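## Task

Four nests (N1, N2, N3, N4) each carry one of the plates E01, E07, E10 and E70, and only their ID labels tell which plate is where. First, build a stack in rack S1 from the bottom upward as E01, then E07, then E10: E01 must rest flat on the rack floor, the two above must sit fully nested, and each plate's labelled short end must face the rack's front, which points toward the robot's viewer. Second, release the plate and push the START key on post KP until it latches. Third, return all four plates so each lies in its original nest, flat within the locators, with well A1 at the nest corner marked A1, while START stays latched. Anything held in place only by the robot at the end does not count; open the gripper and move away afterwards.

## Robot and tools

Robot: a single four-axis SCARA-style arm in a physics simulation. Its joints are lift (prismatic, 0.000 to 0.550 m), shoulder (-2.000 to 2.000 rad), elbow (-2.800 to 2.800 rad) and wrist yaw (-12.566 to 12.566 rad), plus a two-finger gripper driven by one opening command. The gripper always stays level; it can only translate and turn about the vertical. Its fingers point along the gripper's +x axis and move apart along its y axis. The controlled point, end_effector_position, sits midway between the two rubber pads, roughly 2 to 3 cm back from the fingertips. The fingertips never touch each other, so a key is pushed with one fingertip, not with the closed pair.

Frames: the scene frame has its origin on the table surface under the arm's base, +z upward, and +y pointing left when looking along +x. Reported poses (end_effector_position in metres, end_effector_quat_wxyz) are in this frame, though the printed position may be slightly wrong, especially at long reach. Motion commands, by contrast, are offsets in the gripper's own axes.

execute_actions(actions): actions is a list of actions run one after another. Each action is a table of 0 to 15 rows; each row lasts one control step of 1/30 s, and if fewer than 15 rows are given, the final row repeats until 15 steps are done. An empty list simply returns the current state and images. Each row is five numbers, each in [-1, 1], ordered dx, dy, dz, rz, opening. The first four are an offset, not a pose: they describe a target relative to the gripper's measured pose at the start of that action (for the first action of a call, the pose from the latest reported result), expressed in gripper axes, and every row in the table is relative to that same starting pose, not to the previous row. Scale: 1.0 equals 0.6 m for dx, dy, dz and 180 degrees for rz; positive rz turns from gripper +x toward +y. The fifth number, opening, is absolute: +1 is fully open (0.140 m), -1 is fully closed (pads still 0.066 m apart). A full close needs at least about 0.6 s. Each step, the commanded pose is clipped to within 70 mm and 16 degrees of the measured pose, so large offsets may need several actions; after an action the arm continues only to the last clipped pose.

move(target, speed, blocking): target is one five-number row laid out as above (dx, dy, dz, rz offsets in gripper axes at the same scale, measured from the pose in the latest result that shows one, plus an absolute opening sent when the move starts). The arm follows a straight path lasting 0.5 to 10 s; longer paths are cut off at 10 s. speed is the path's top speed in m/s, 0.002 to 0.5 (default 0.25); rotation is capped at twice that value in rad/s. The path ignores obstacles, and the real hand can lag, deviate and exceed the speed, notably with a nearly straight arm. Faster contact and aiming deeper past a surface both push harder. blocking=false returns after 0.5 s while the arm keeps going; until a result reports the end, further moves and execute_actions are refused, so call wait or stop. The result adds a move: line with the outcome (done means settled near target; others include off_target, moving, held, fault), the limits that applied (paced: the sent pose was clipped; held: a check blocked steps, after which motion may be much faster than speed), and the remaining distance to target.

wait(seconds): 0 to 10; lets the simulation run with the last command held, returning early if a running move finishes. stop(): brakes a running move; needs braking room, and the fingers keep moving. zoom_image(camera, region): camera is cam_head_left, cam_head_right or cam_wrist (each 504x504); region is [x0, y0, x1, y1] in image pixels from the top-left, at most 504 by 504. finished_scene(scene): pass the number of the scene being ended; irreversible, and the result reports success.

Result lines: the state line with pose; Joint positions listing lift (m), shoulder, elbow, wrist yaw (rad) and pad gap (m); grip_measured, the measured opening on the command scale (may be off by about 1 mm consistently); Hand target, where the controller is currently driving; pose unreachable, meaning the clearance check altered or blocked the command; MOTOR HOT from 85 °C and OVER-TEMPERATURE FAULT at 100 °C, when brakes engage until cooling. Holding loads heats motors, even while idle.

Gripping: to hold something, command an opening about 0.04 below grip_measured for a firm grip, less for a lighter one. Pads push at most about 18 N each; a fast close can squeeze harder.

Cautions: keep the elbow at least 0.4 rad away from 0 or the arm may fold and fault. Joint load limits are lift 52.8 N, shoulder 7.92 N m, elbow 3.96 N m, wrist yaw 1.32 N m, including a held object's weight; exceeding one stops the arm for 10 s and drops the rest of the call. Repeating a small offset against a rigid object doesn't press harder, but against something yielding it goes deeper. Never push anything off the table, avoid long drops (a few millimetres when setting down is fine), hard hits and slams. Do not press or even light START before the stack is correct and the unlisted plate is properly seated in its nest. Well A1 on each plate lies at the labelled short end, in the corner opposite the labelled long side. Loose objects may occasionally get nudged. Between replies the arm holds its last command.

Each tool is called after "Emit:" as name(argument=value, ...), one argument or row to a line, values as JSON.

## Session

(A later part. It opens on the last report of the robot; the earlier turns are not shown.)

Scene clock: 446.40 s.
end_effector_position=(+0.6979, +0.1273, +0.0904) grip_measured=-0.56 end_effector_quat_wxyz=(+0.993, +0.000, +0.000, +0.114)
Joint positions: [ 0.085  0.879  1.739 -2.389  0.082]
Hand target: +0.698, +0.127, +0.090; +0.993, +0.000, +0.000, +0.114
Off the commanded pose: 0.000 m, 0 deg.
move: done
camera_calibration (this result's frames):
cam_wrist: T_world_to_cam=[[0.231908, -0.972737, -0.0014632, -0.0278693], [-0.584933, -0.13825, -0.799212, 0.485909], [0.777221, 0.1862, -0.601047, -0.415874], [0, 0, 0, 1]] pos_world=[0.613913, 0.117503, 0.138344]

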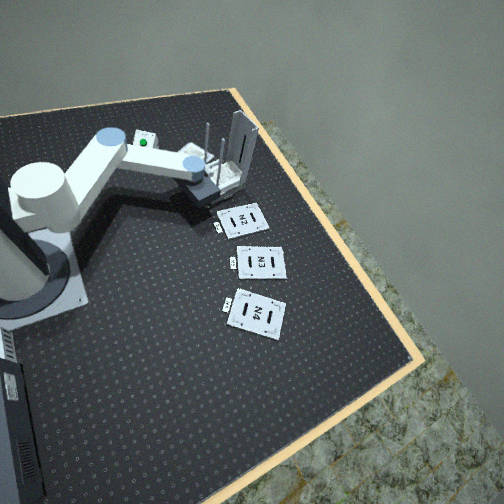

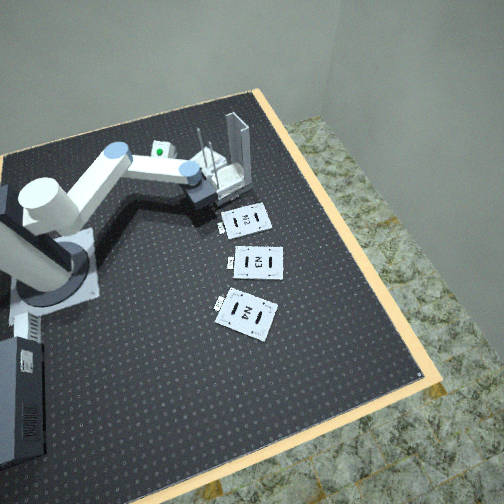

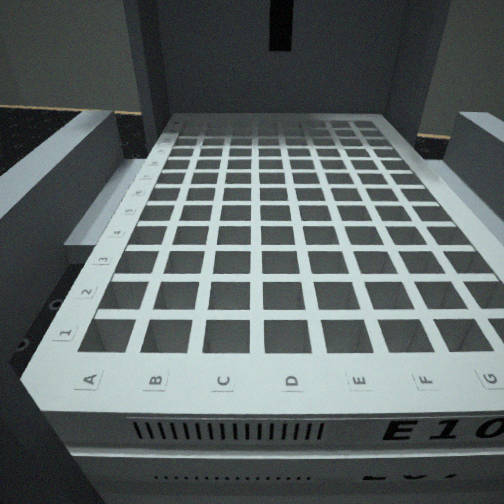

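Emit:
execute_actions(
  actions=[
    [[0,0,0,0,-0.55],[0,0,0,0,-0.52],[0,0,0,0,-0.48],[0,0,0,0,-0.42],[0,0,0,0,-0.36],[0,0,0,0,-0.3],[0,0,0,0,-0.2],[0,0,0,0,-0.1],[0,0,0,0,0.0]],
  ],
)

Emit:
move(
  target=[-0.19, 0, 0, 0, 0.0],
  speed=0.25,
)

Emit:
zoom_image(
  camera="cam_wrist",
  region=[130, 30, 430, 260],
)

Scene clock: 450.00 s.
end_effector_position=(+0.6979, +0.1273, +0.0904) grip_measured=+0.00 end_effector_quat_wxyz=(+0.993, +0.000, +0.000, +0.114)
Joint positions: [ 0.085  0.879  1.739 -2.389  0.103]
Hand target: +0.698, +0.127, +0.090; +0.993, +0.000, +0.000, +0.114
Off the commanded pose: 0.000 m, 0 deg.
camera_calibration (this result's frames):
cam_wrist: T_world_to_cam=[[0.231904, -0.972738, -0.0014632, -0.0278669], [-0.584934, -0.138248, -0.799212, 0.485909], [0.777222, 0.186196, -0.601047, -0.415874], [0, 0, 0, 1]] pos_world=[0.613913, 0.117503, 0.138344]

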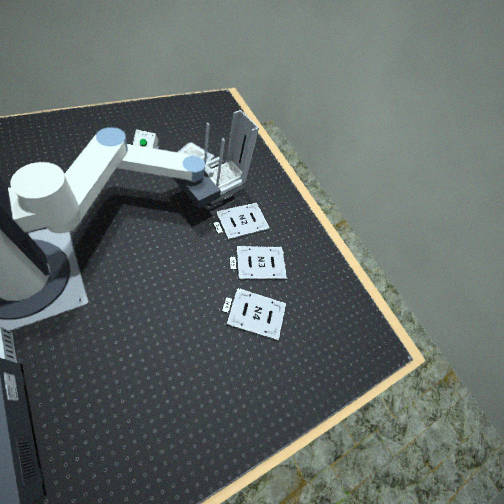

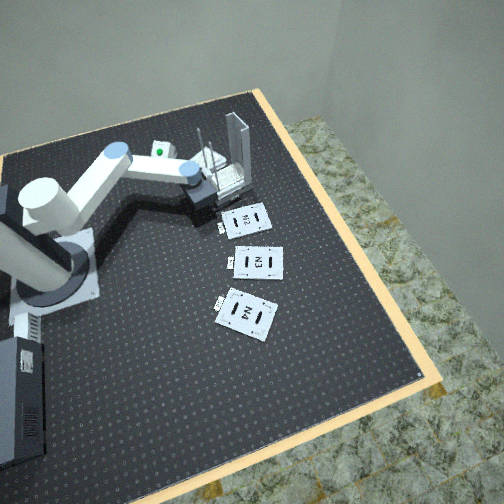

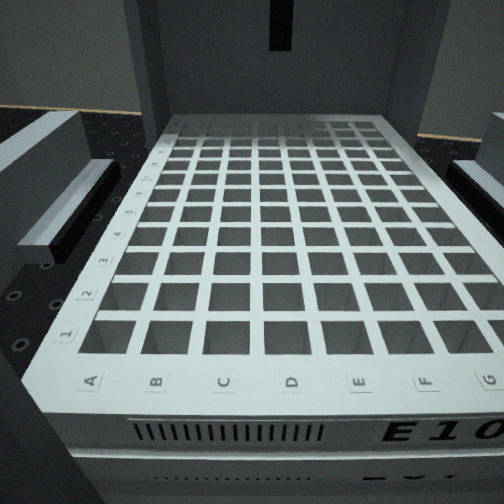

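Scene clock: 450.87 s.
end_effector_position=(+0.5868, +0.1014, +0.0904) grip_measured=+0.00 end_effector_quat_wxyz=(+0.993, +0.000, +0.000, +0.114)
Joint positions: [ 0.085  1.127  1.147 -2.045  0.103]
Hand target: +0.587, +0.101, +0.090; +0.993, +0.000, +0.000, +0.114
Off the commanded pose: 0.000 m, 0 deg.
move: done
camera_calibration (this result's frames):
cam_wrist: T_world_to_cam=[[0.231591, -0.972812, -0.0014632, -0.0271287], [-0.584978, -0.13806, -0.799212, 0.417342], [0.777281, 0.185946, -0.601047, -0.324715], [0, 0, 0, 1]] pos_world=[0.502813, 0.0916062, 0.138336]

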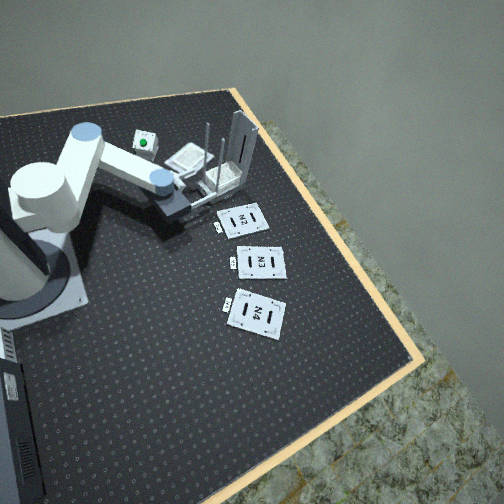

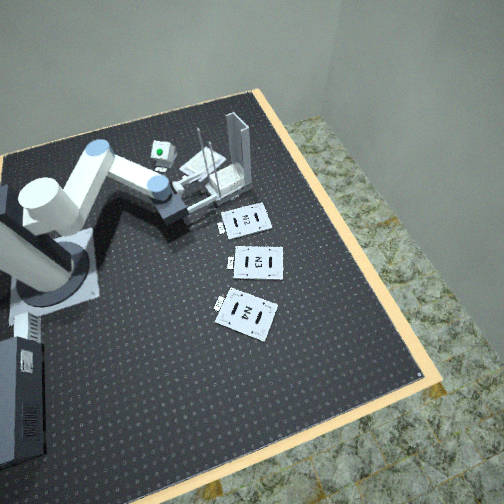

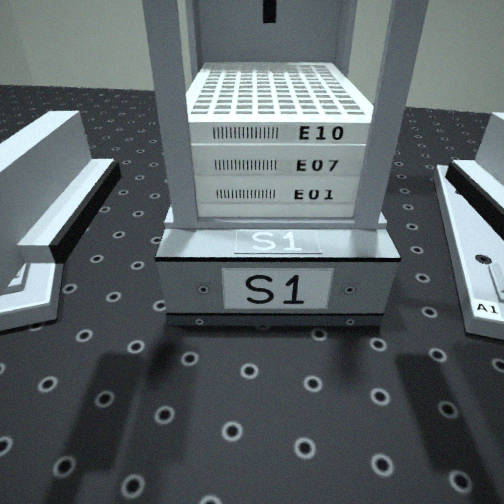

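Region (130, 30, 430, 260) of cam_wrist's 504x504 image, scaled by 1.680, with more detail than that image has; it fills the top 386 rows of this view, and the rest is white.

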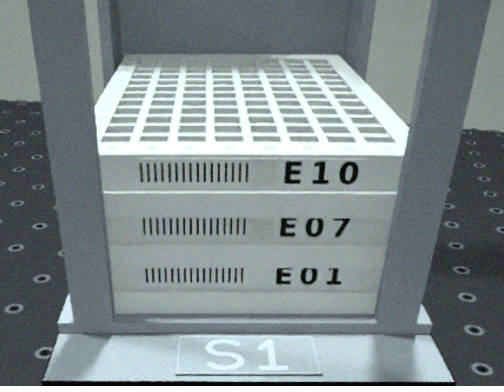

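Emit:
move(
  target=[-0.2106, 0.2648, 0.0827, 0.1605, 0.0],
  speed=0.3,
)

Scene clock: 457.07 s.
end_effector_position=(+0.4276, +0.2275, +0.1401) grip_measured=+0.00 end_effector_quat_wxyz=(+0.934, +0.000, +0.000, +0.358)
Joint positions: [ 0.135  1.73   0.775 -1.772  0.103]
Hand target: +0.428, +0.227, +0.140; +0.934, +0.000, +0.000, +0.358
Off the commanded pose: 0.000 m, 0 deg.
move: done
camera_calibration (this result's frames):
cam_wrist: T_world_to_cam=[[0.673205, -0.739455, -0.0014632, -0.109444], [-0.445235, -0.403764, -0.799212, 0.382038], [0.59039, 0.538685, -0.601047, -0.19496], [0, 0, 0, 1]] pos_world=[0.358878, 0.178346, 0.187989]

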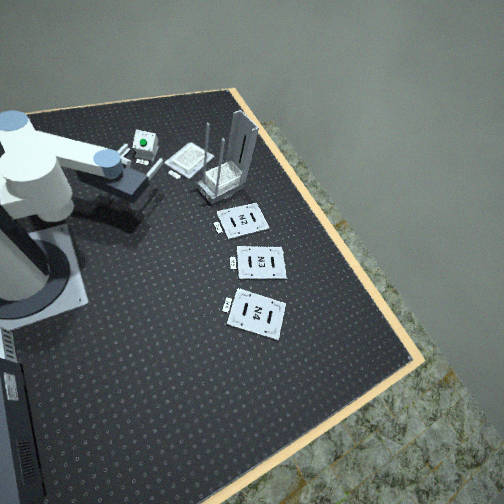

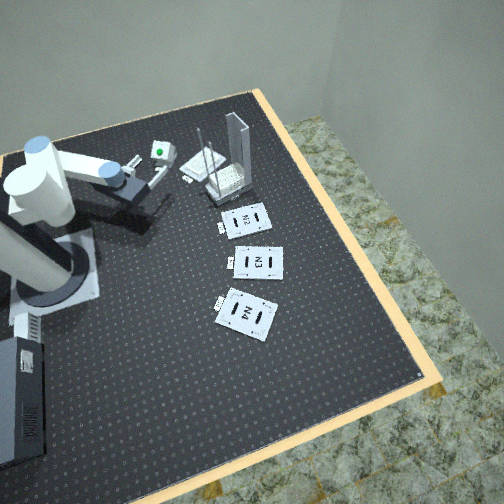

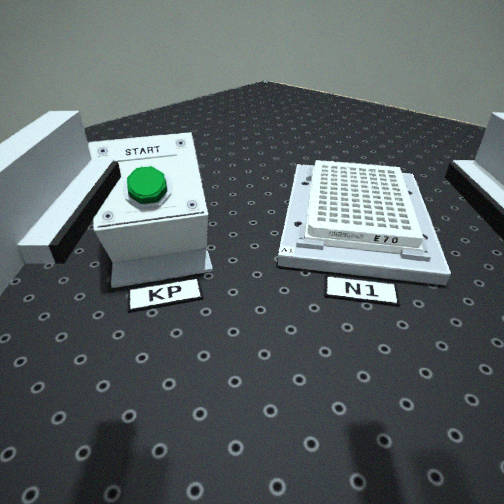

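Emit:
zoom_image(
  camera="cam_wrist",
  region=[60, 120, 240, 320],
)

Emit:
zoom_image(
  camera="cam_wrist",
  region=[265, 150, 465, 310],
)

Region (60, 120, 240, 320) of cam_wrist's 504x504 image, scaled by 2.520, with more detail than that image has; it fills the left 454 columns of this view, and the rest is white.

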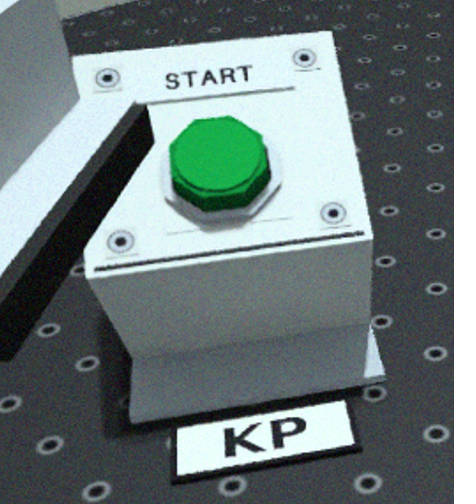

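Region (265, 150, 465, 310) of cam_wrist's 504x504 image, scaled by 2.520, with more detail than that image has; it fills the top 403 rows of this view, and the rest is white.

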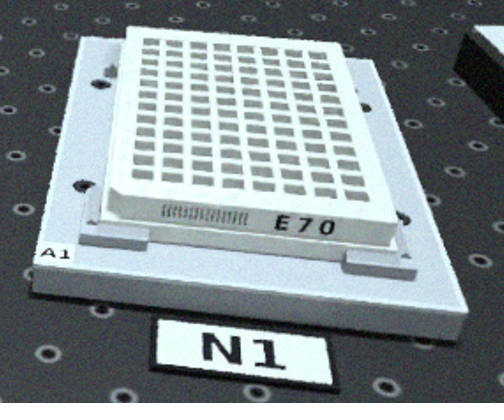

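Emit:
move(
  target=[0.1819, 0.0223, 0, 0.0665, 0.0],
  speed=0.25,
)

Scene clock: 480.57 s.
end_effector_position=(+0.4998, +0.3106, +0.1401) grip_measured=+0.00 end_effector_quat_wxyz=(+0.891, +0.000, +0.000, +0.454)
Joint positions: [ 0.135  1.51   1.282 -1.85   0.103]
Hand target: +0.500, +0.311, +0.140; +0.891, +0.000, +0.000, +0.454
Off the commanded pose: 0.000 m, 0 deg.
move: done
camera_calibration (this result's frames):
cam_wrist: T_world_to_cam=[[0.812113, -0.583498, -0.0014632, -0.214454], [-0.35166, -0.487437, -0.799212, 0.426923], [0.465626, 0.649565, -0.601047, -0.254381], [0, 0, 0, 1]] pos_world=[0.442739, 0.248202, 0.187994]

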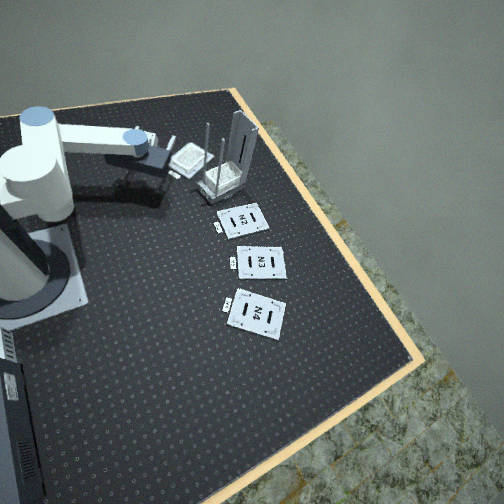

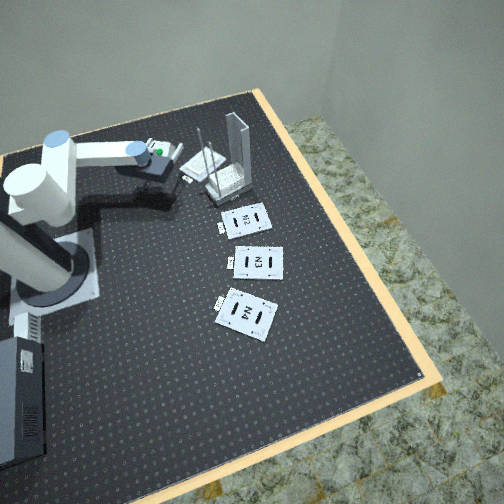

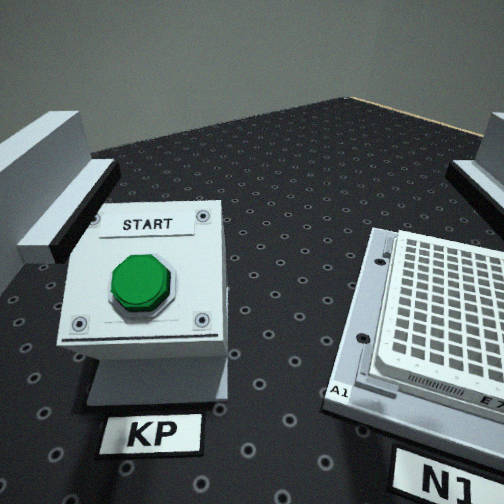

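Emit:
zoom_image(
  camera="cam_wrist",
  region=[40, 190, 250, 420],
)

Region (40, 190, 250, 420) of cam_wrist's 504x504 image, scaled by 2.191, with more detail than that image has; it fills the left 460 columns of this view, and the rest is white.

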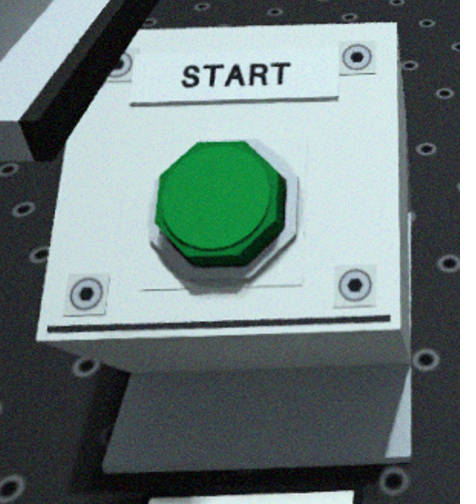

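Emit:
move(
  target=[0.0212, -0.00475, -0.0725, 0.01656, 0.0],
  speed=0.12,
)

Scene clock: 501.90 s.
end_effector_position=(+0.5096, +0.3192, +0.0965) grip_measured=+0.00 end_effector_quat_wxyz=(+0.879, +0.000, +0.000, +0.477)
Joint positions: [ 0.092  1.461  1.357 -1.823  0.103]
Hand target: +0.510, +0.319, +0.097; +0.879, +0.000, +0.000, +0.477
Off the commanded pose: 0.000 m, 0 deg.
move: done
camera_calibration (this result's frames):
cam_wrist: T_world_to_cam=[[0.841196, -0.540728, -0.0014632, -0.245956], [-0.325988, -0.504967, -0.799212, 0.392256], [0.431418, 0.672771, -0.601047, -0.28068], [0, 0, 0, 1]] pos_world=[0.455858, 0.253914, 0.144434]

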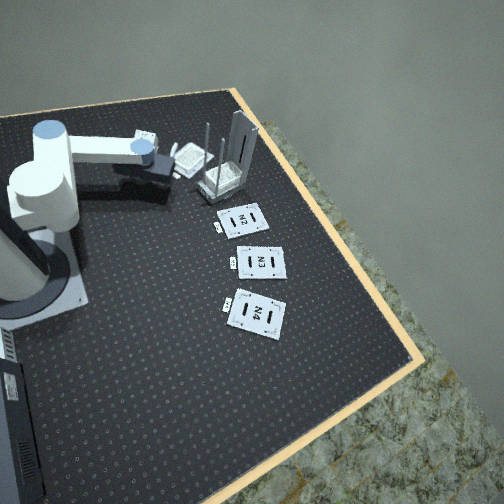

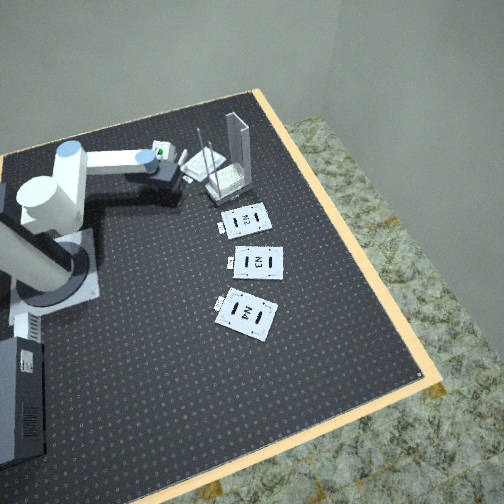

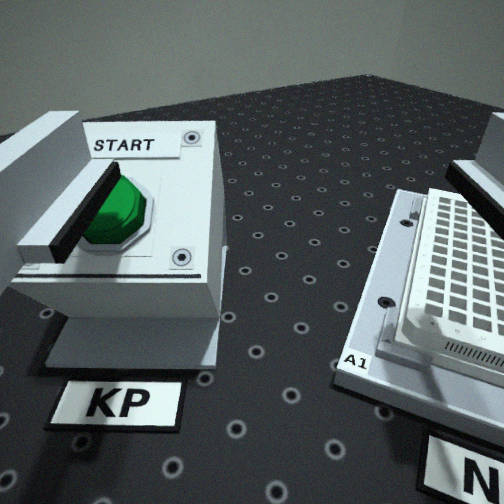

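Emit:
move(
  target=[0.0078, 0, -0.0147, 0, 0.0],
  speed=0.03,
)

Emit:
zoom_image(
  camera="cam_wrist",
  region=[0, 90, 240, 290],
)

Scene clock: 514.17 s.
end_effector_position=(+0.5121, +0.3231, +0.0877) grip_measured=+0.00 end_effector_quat_wxyz=(+0.879, +0.000, +0.000, +0.477)
Joint positions: [ 0.083  1.456  1.379 -1.841  0.103]
Hand target: +0.512, +0.323, +0.088; +0.879, +0.000, +0.000, +0.477
Off the commanded pose: 0.000 m, 0 deg.
move: done
camera_calibration (this result's frames):
cam_wrist: T_world_to_cam=[[0.841394, -0.54042, -0.0014632, -0.246099], [-0.325803, -0.505087, -0.799212, 0.387936], [0.431171, 0.672929, -0.601047, -0.289665], [0, 0, 0, 1]] pos_world=[0.458352, 0.257868, 0.135581]

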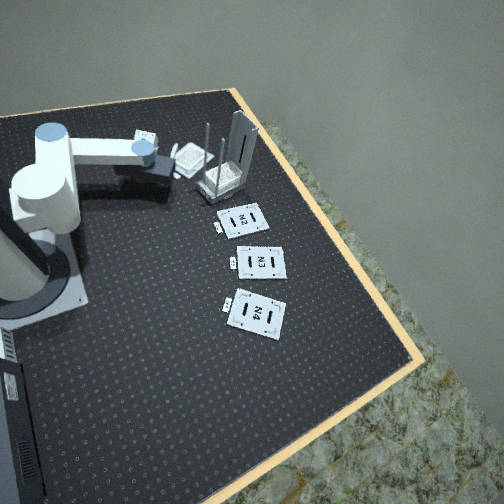

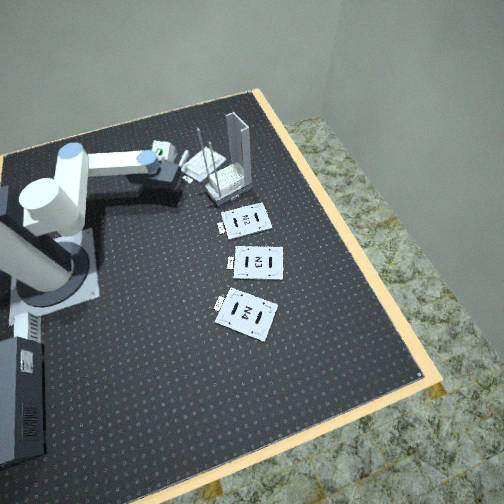

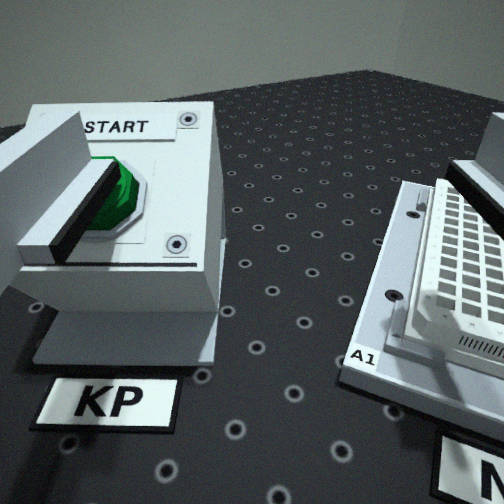

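Region (0, 90, 240, 290) of cam_wrist's 504x504 image, scaled by 2.100, with more detail than that image has.

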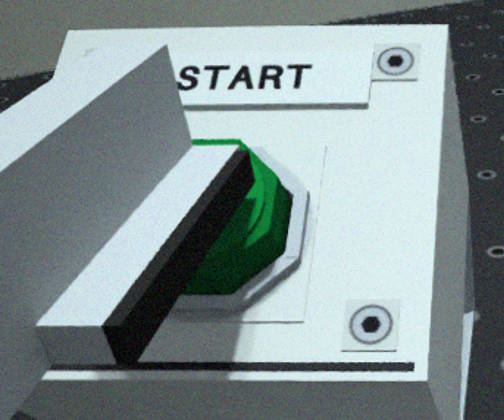

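Emit:
move(
  target=[0.00313, 0, -0.0059, 0, 0.0],
  speed=0.02,
)

Emit:
zoom_image(
  camera="cam_wrist",
  region=[0, 90, 240, 290],
)

Scene clock: 518.03 s.
end_effector_position=(+0.5130, +0.3247, +0.0843) grip_measured=+0.00 end_effector_quat_wxyz=(+0.879, +0.000, +0.000, +0.477)
Joint positions: [ 0.079  1.455  1.387 -1.847  0.103]
Hand target: +0.513, +0.325, +0.084; +0.879, +0.000, +0.000, +0.477
Off the commanded pose: 0.000 m, 0 deg.
move: done
camera_calibration (this result's frames):
cam_wrist: T_world_to_cam=[[0.841618, -0.540072, -0.0014632, -0.246268], [-0.325593, -0.505221, -0.799212, 0.386243], [0.430893, 0.673108, -0.601047, -0.293057], [0, 0, 0, 1]] pos_world=[0.459298, 0.259395, 0.132189]

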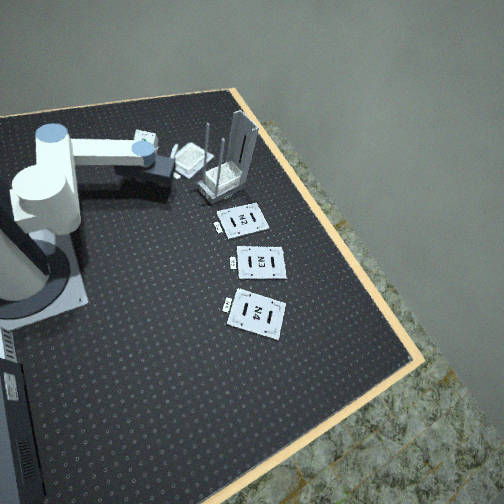

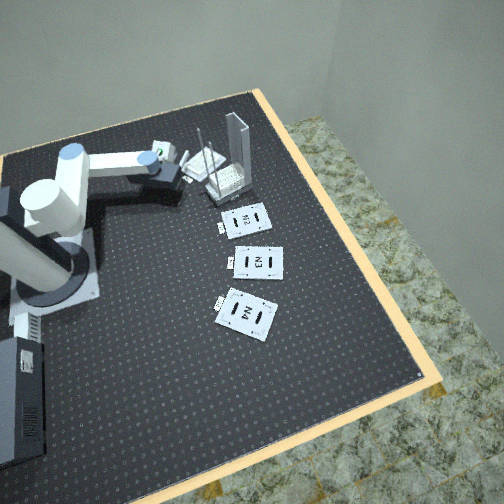

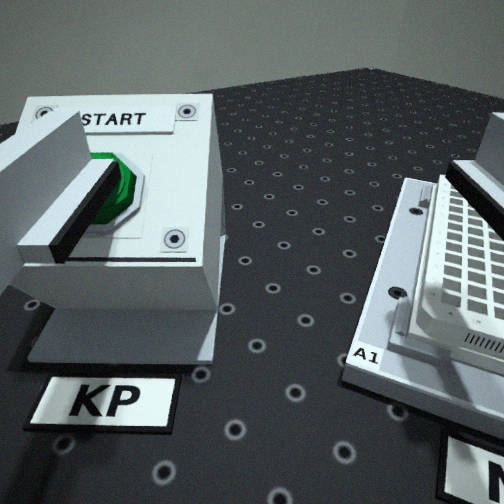

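Region (0, 90, 240, 290) of cam_wrist's 504x504 image, scaled by 2.100, with more detail than that image has.

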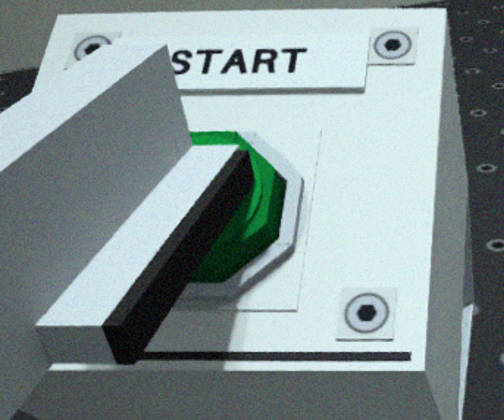

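Emit:
move(
  target=[0.00235, 0, -0.0044, 0, 0.0],
  speed=0.02,
)

Emit:
zoom_image(
  camera="cam_wrist",
  region=[0, 90, 240, 290],
)

Scene clock: 520.77 s.
end_effector_position=(+0.5137, +0.3258, +0.0818) grip_measured=+0.00 end_effector_quat_wxyz=(+0.879, +0.000, +0.000, +0.477)
Joint positions: [ 0.077  1.453  1.394 -1.852  0.103]
Hand target: +0.514, +0.326, +0.082; +0.879, +0.000, +0.000, +0.477
Off the commanded pose: 0.000 m, 0 deg.
move: done
camera_calibration (this result's frames):
cam_wrist: T_world_to_cam=[[0.841698, -0.539946, -0.0014632, -0.246349], [-0.325518, -0.50527, -0.799212, 0.385047], [0.430792, 0.673172, -0.601047, -0.295538], [0, 0, 0, 1]] pos_world=[0.460006, 0.260486, 0.129742]

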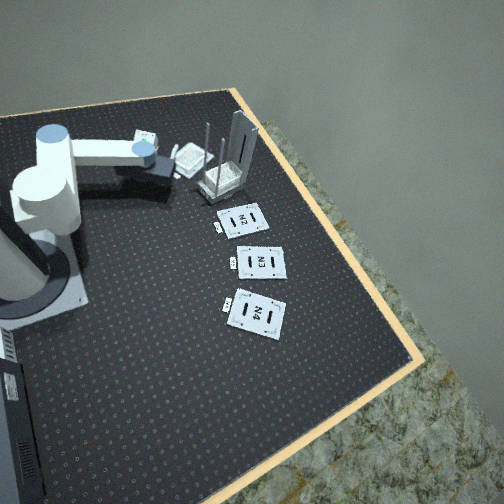

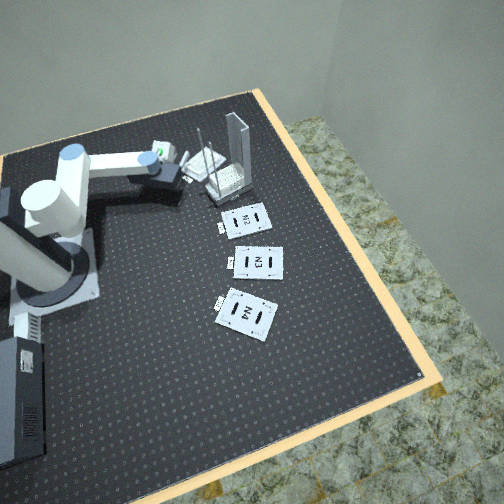

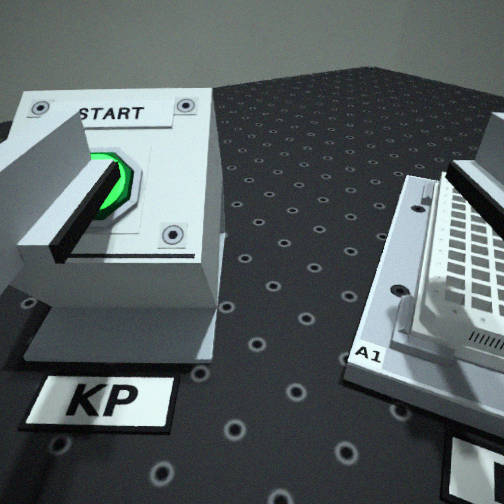

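Region (0, 90, 240, 290) of cam_wrist's 504x504 image, scaled by 2.100, with more detail than that image has.

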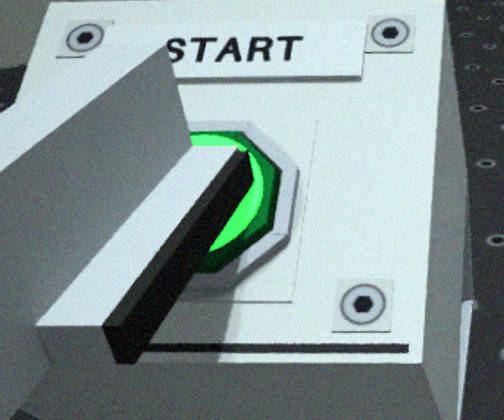

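Emit:
move(
  target=[0.00157, 0, -0.00295, 0, 0.0],
  speed=0.02,
)

Emit:
zoom_image(
  camera="cam_wrist",
  region=[0, 90, 240, 290],
)

Scene clock: 523.27 s.
end_effector_position=(+0.5140, +0.3263, +0.0806) grip_measured=+0.00 end_effector_quat_wxyz=(+0.879, +0.000, +0.000, +0.477)
Joint positions: [ 0.076  1.452  1.397 -1.854  0.103]
Hand target: +0.514, +0.327, +0.080; +0.879, +0.000, +0.000, +0.477
Off the commanded pose: 0.001 m, 0 deg.
move: done
camera_calibration (this result's frames):
cam_wrist: T_world_to_cam=[[0.841973, -0.539518, -0.0014632, -0.246643], [-0.325261, -0.505436, -0.799212, 0.384324], [0.43045, 0.673391, -0.601047, -0.296692], [0, 0, 0, 1]] pos_world=[0.460383, 0.260973, 0.12847]

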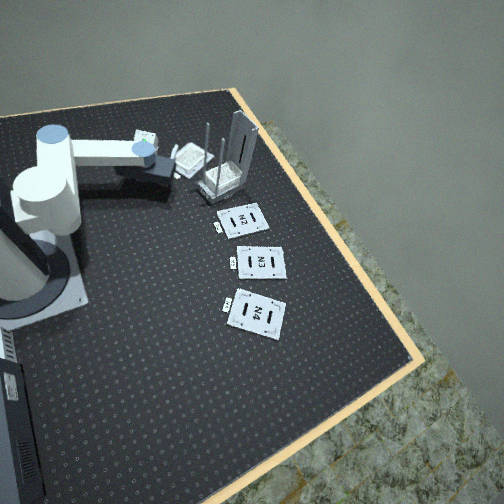

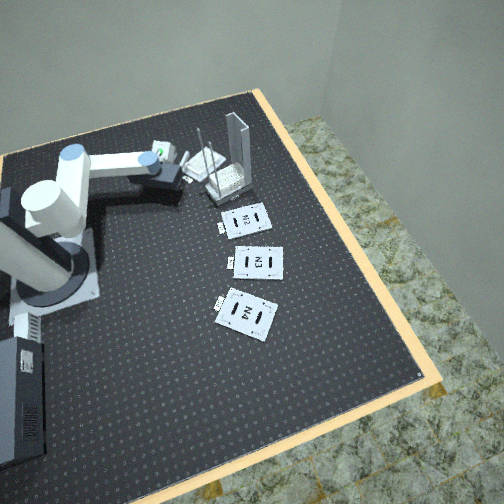

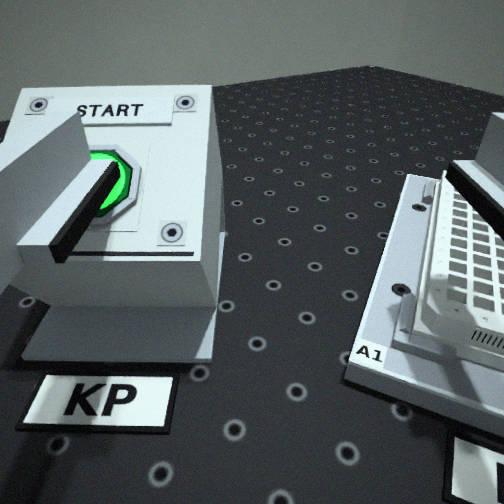

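Region (0, 90, 240, 290) of cam_wrist's 504x504 image, scaled by 2.100, with more detail than that image has.

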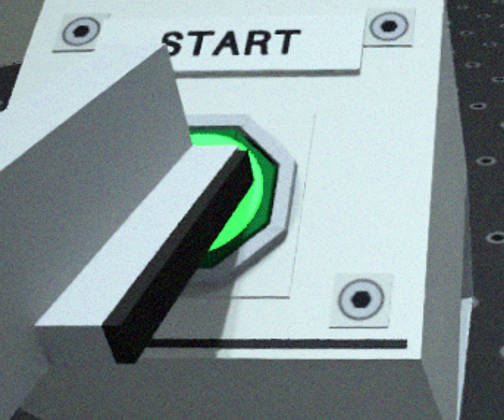

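Emit:
move(
  target=[-0.03, 0, 0.045, 0, 0.0],
  speed=0.08,
)

Emit:
zoom_image(
  camera="cam_wrist",
  region=[0, 110, 240, 330],
)

Scene clock: 525.67 s.
end_effector_position=(+0.5043, +0.3111, +0.1076) grip_measured=+0.00 end_effector_quat_wxyz=(+0.879, +0.000, +0.000, +0.477)
Joint positions: [ 0.103  1.468  1.312 -1.785  0.103]
Hand target: +0.504, +0.311, +0.108; +0.879, +0.000, +0.000, +0.477
Off the commanded pose: 0.000 m, 0 deg.
move: done
camera_calibration (this result's frames):
cam_wrist: T_world_to_cam=[[0.84166, -0.540005, -0.0014632, -0.246334], [-0.325554, -0.505247, -0.799212, 0.39519], [0.43084, 0.673142, -0.601047, -0.26612], [0, 0, 0, 1]] pos_world=[0.450641, 0.245783, 0.155529]

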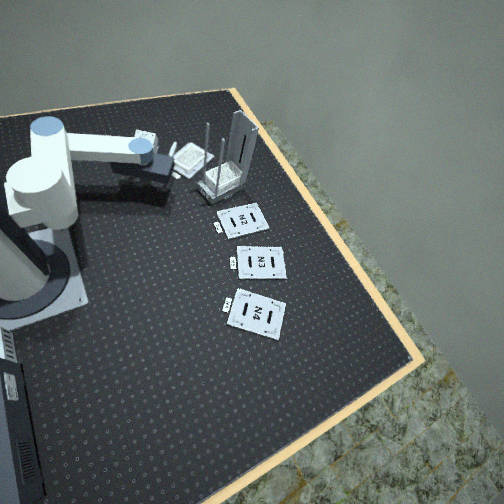

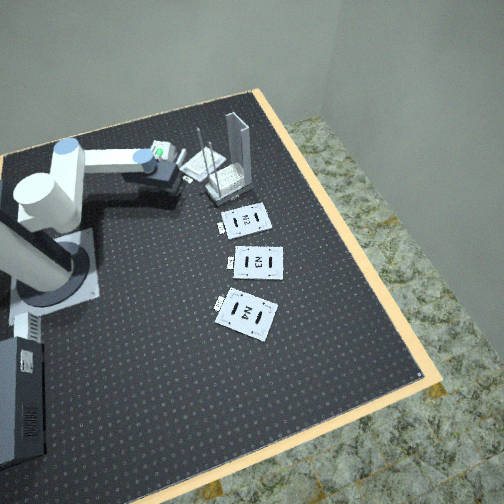

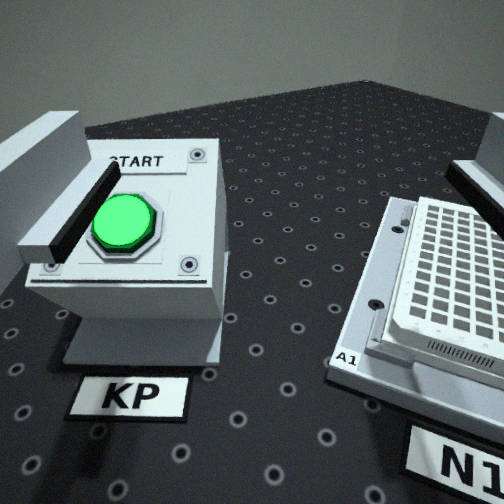

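Region (0, 110, 240, 330) of cam_wrist's 504x504 image, scaled by 2.100, with more detail than that image has; it fills the top 462 rows of this view, and the rest is white.

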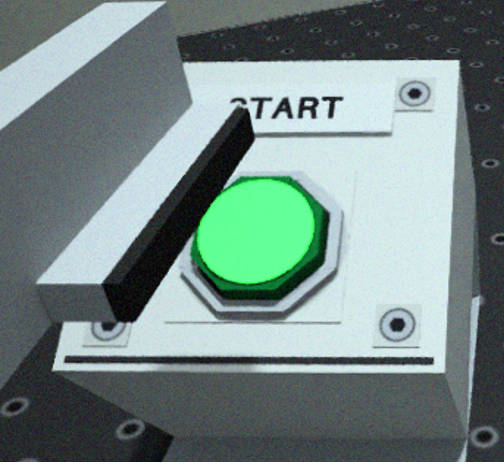

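Emit:
move(
  target=[-0.2184, -0.3056, -0.0293, -0.24399, 0.0],
  speed=0.3,
)

Scene clock: 536.43 s.
end_effector_position=(+0.5868, +0.1013, +0.0901) grip_measured=+0.00 end_effector_quat_wxyz=(+0.994, +0.000, +0.000, +0.114)
Joint positions: [ 0.085  1.126  1.147 -2.045  0.103]
Hand target: +0.587, +0.101, +0.090; +0.993, +0.000, +0.000, +0.114
Off the commanded pose: 0.000 m, 0 deg.
move: done
camera_calibration (this result's frames):
cam_wrist: T_world_to_cam=[[0.231373, -0.972864, -0.0014632, -0.0271158], [-0.585009, -0.137929, -0.799212, 0.417049], [0.777323, 0.185772, -0.601047, -0.324933], [0, 0, 0, 1]] pos_world=[0.502829, 0.0915065, 0.137971]

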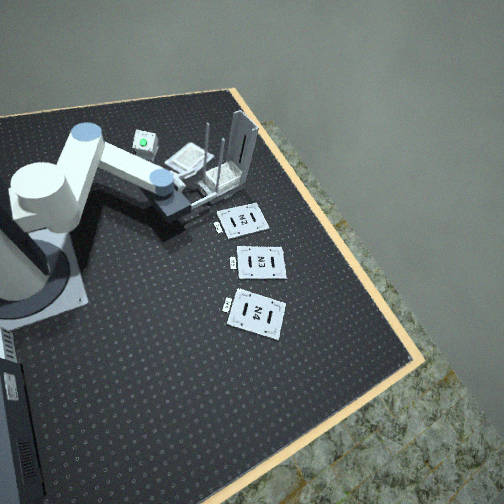

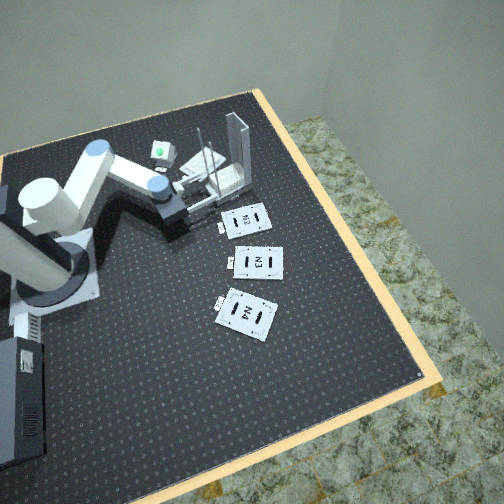

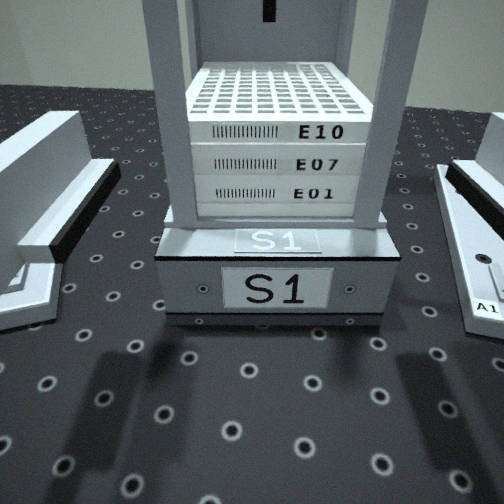

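Emit:
move(
  target=[0.19016, 0.0002, -0.0002, 0.0001, 0.0],
  speed=0.2,
)

Emit:
zoom_image(
  camera="cam_wrist",
  region=[40, 400, 300, 504],
)

Emit:
zoom_image(
  camera="cam_wrist",
  region=[160, 100, 400, 160],
)

Scene clock: 540.83 s.
end_effector_position=(+0.6980, +0.1272, +0.0900) grip_measured=+0.00 end_effector_quat_wxyz=(+0.993, +0.000, +0.000, +0.114)
Joint positions: [ 0.085  0.878  1.74  -2.389  0.103]
Hand target: +0.698, +0.127, +0.090; +0.993, +0.000, +0.000, +0.114
Off the commanded pose: 0.000 m, 0 deg.
move: done
camera_calibration (this result's frames):
cam_wrist: T_world_to_cam=[[0.231866, -0.972747, -0.0014632, -0.0279493], [-0.584939, -0.138225, -0.799212, 0.485593], [0.777229, 0.186166, -0.601047, -0.41618], [0, 0, 0, 1]] pos_world=[0.61399, 0.117412, 0.137907]

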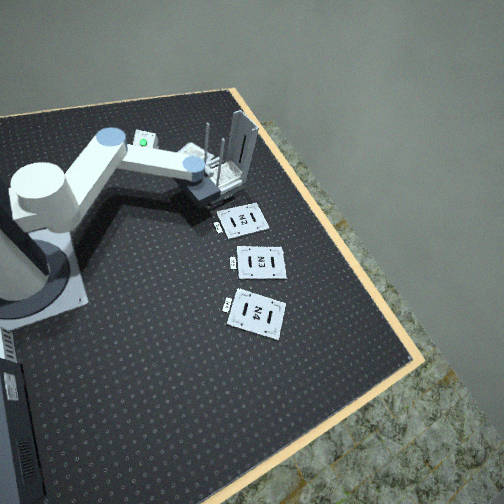

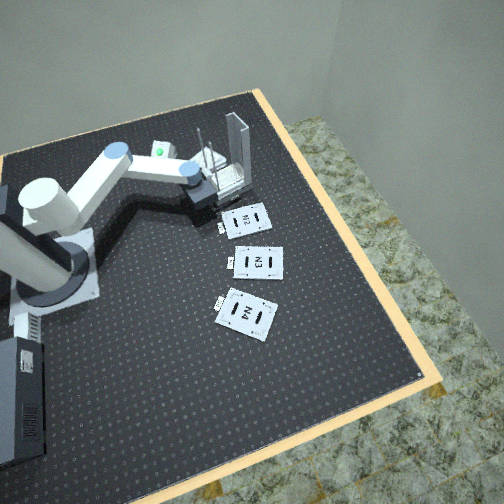

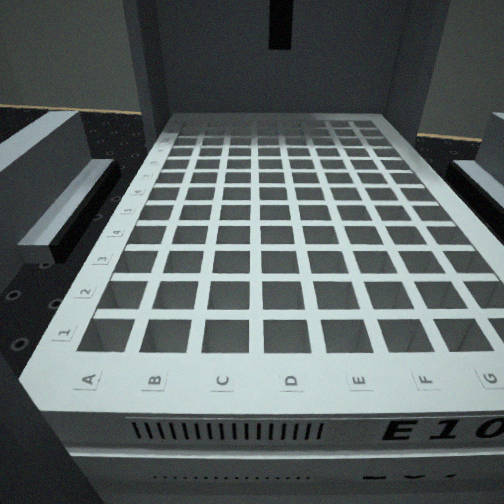

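Region (40, 400, 300, 504) of cam_wrist's 504x504 image, scaled by 1.938, with more detail than that image has; it fills the top 202 rows of this view, and the rest is white.

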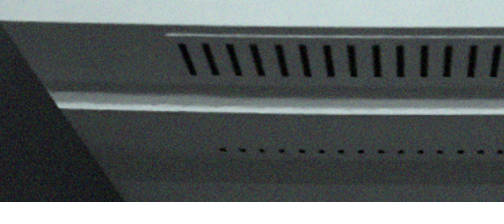

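Region (160, 100, 400, 160) of cam_wrist's 504x504 image, scaled by 2.100, with more detail than that image has; it fills the top 126 rows of this view, and the rest is white.

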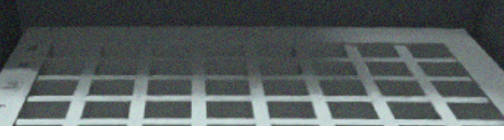

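Emit:
execute_actions(
  actions=[
    [[-0.0001,0.00025,0,0,-0.5]],
    [[0,0,0,0,-0.52],[0,0,0,0,-0.53],[0,0,0,0,-0.54],[0,0,0,0,-0.55],[0,0,0,0,-0.56],[0,0,0,0,-0.57],[0,0,0,0,-0.58],[0,0,0,0,-0.59],[0,0,0,0,-0.60]],
  ],
)

Emit:
move(
  target=[0, 0, 0.39, 0, -0.6],
  speed=0.2,
)

Emit:
zoom_image(
  camera="cam_wrist",
  region=[0, 400, 160, 504],
)

Emit:
zoom_image(
  camera="cam_wrist",
  region=[160, 100, 400, 160],
)

Scene clock: 545.00 s.
end_effector_position=(+0.6979, +0.1273, +0.0900) grip_measured=-0.56 end_effector_quat_wxyz=(+0.993, +0.000, +0.000, +0.114)
Joint positions: [ 0.085  0.879  1.739 -2.389  0.082]
Hand target: +0.698, +0.127, +0.090; +0.993, +0.000, +0.000, +0.114
Off the commanded pose: 0.000 m, 0 deg.
camera_calibration (this result's frames):
cam_wrist: T_world_to_cam=[[0.23201, -0.972712, -0.0014632, -0.02792], [-0.584918, -0.138312, -0.799212, 0.485567], [0.777201, 0.186281, -0.601047, -0.416145], [0, 0, 0, 1]] pos_world=[0.613923, 0.117522, 0.137907]

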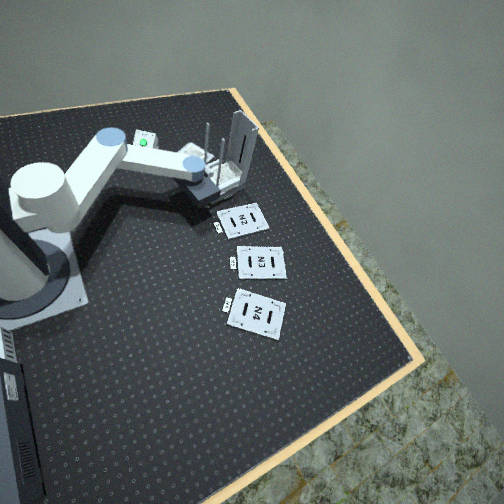

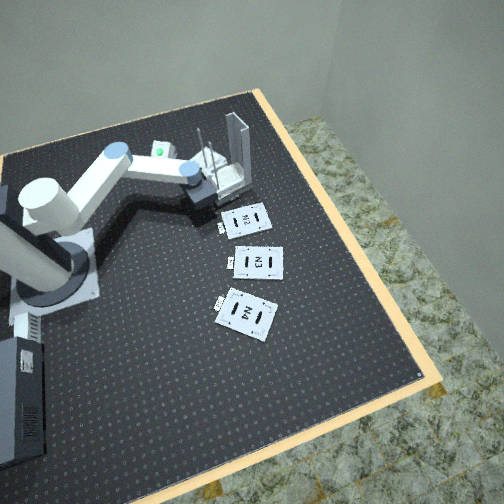

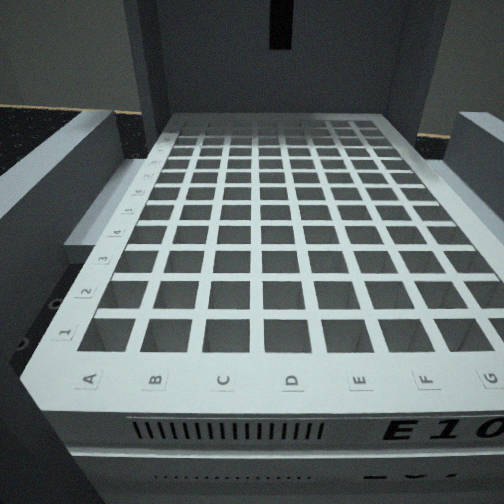

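Scene clock: 546.57 s.
end_effector_position=(+0.6979, +0.1273, +0.3241) grip_measured=-0.56 end_effector_quat_wxyz=(+0.993, +0.000, +0.000, +0.114)
Joint positions: [ 0.319  0.879  1.739 -2.389  0.082]
Hand target: +0.698, +0.127, +0.324; +0.993, +0.000, +0.000, +0.114
Off the commanded pose: 0.000 m, 0 deg.
move: done
camera_calibration (this result's frames):
cam_wrist: T_world_to_cam=[[0.232071, -0.972698, -0.0014632, -0.0276], [-0.58491, -0.138348, -0.799212, 0.672623], [0.77719, 0.18633, -0.601047, -0.275477], [0, 0, 0, 1]] pos_world=[0.613927, 0.117539, 0.371953]

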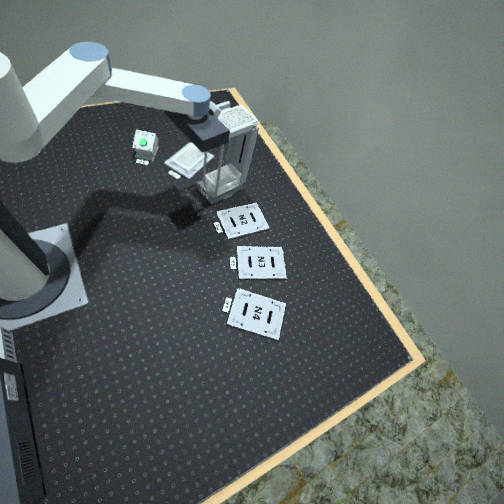

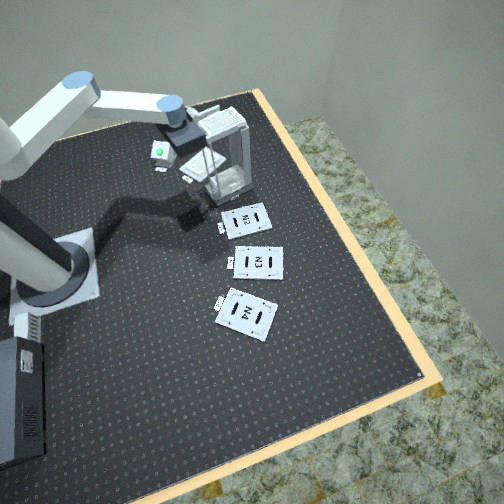

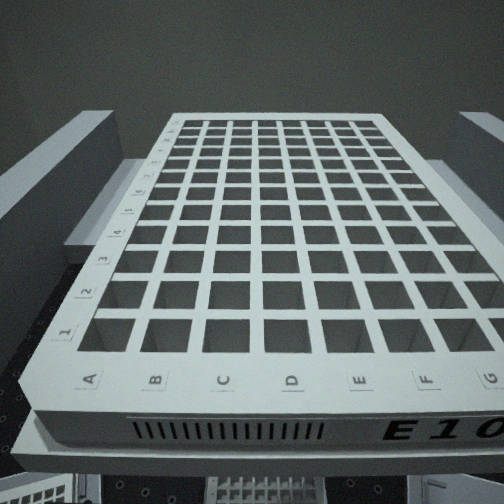

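Region (0, 400, 160, 504) of cam_wrist's 504x504 image, scaled by 3.150, with more detail than that image has; it fills the top 328 rows of this view, and the rest is white.

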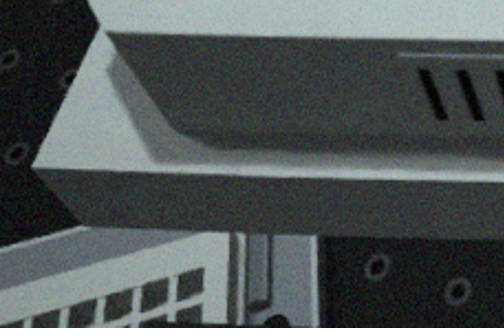

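Region (160, 100, 400, 160) of cam_wrist's 504x504 image, scaled by 2.100, with more detail than that image has; it fills the top 126 rows of this view, and the rest is white.

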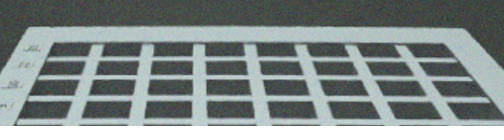

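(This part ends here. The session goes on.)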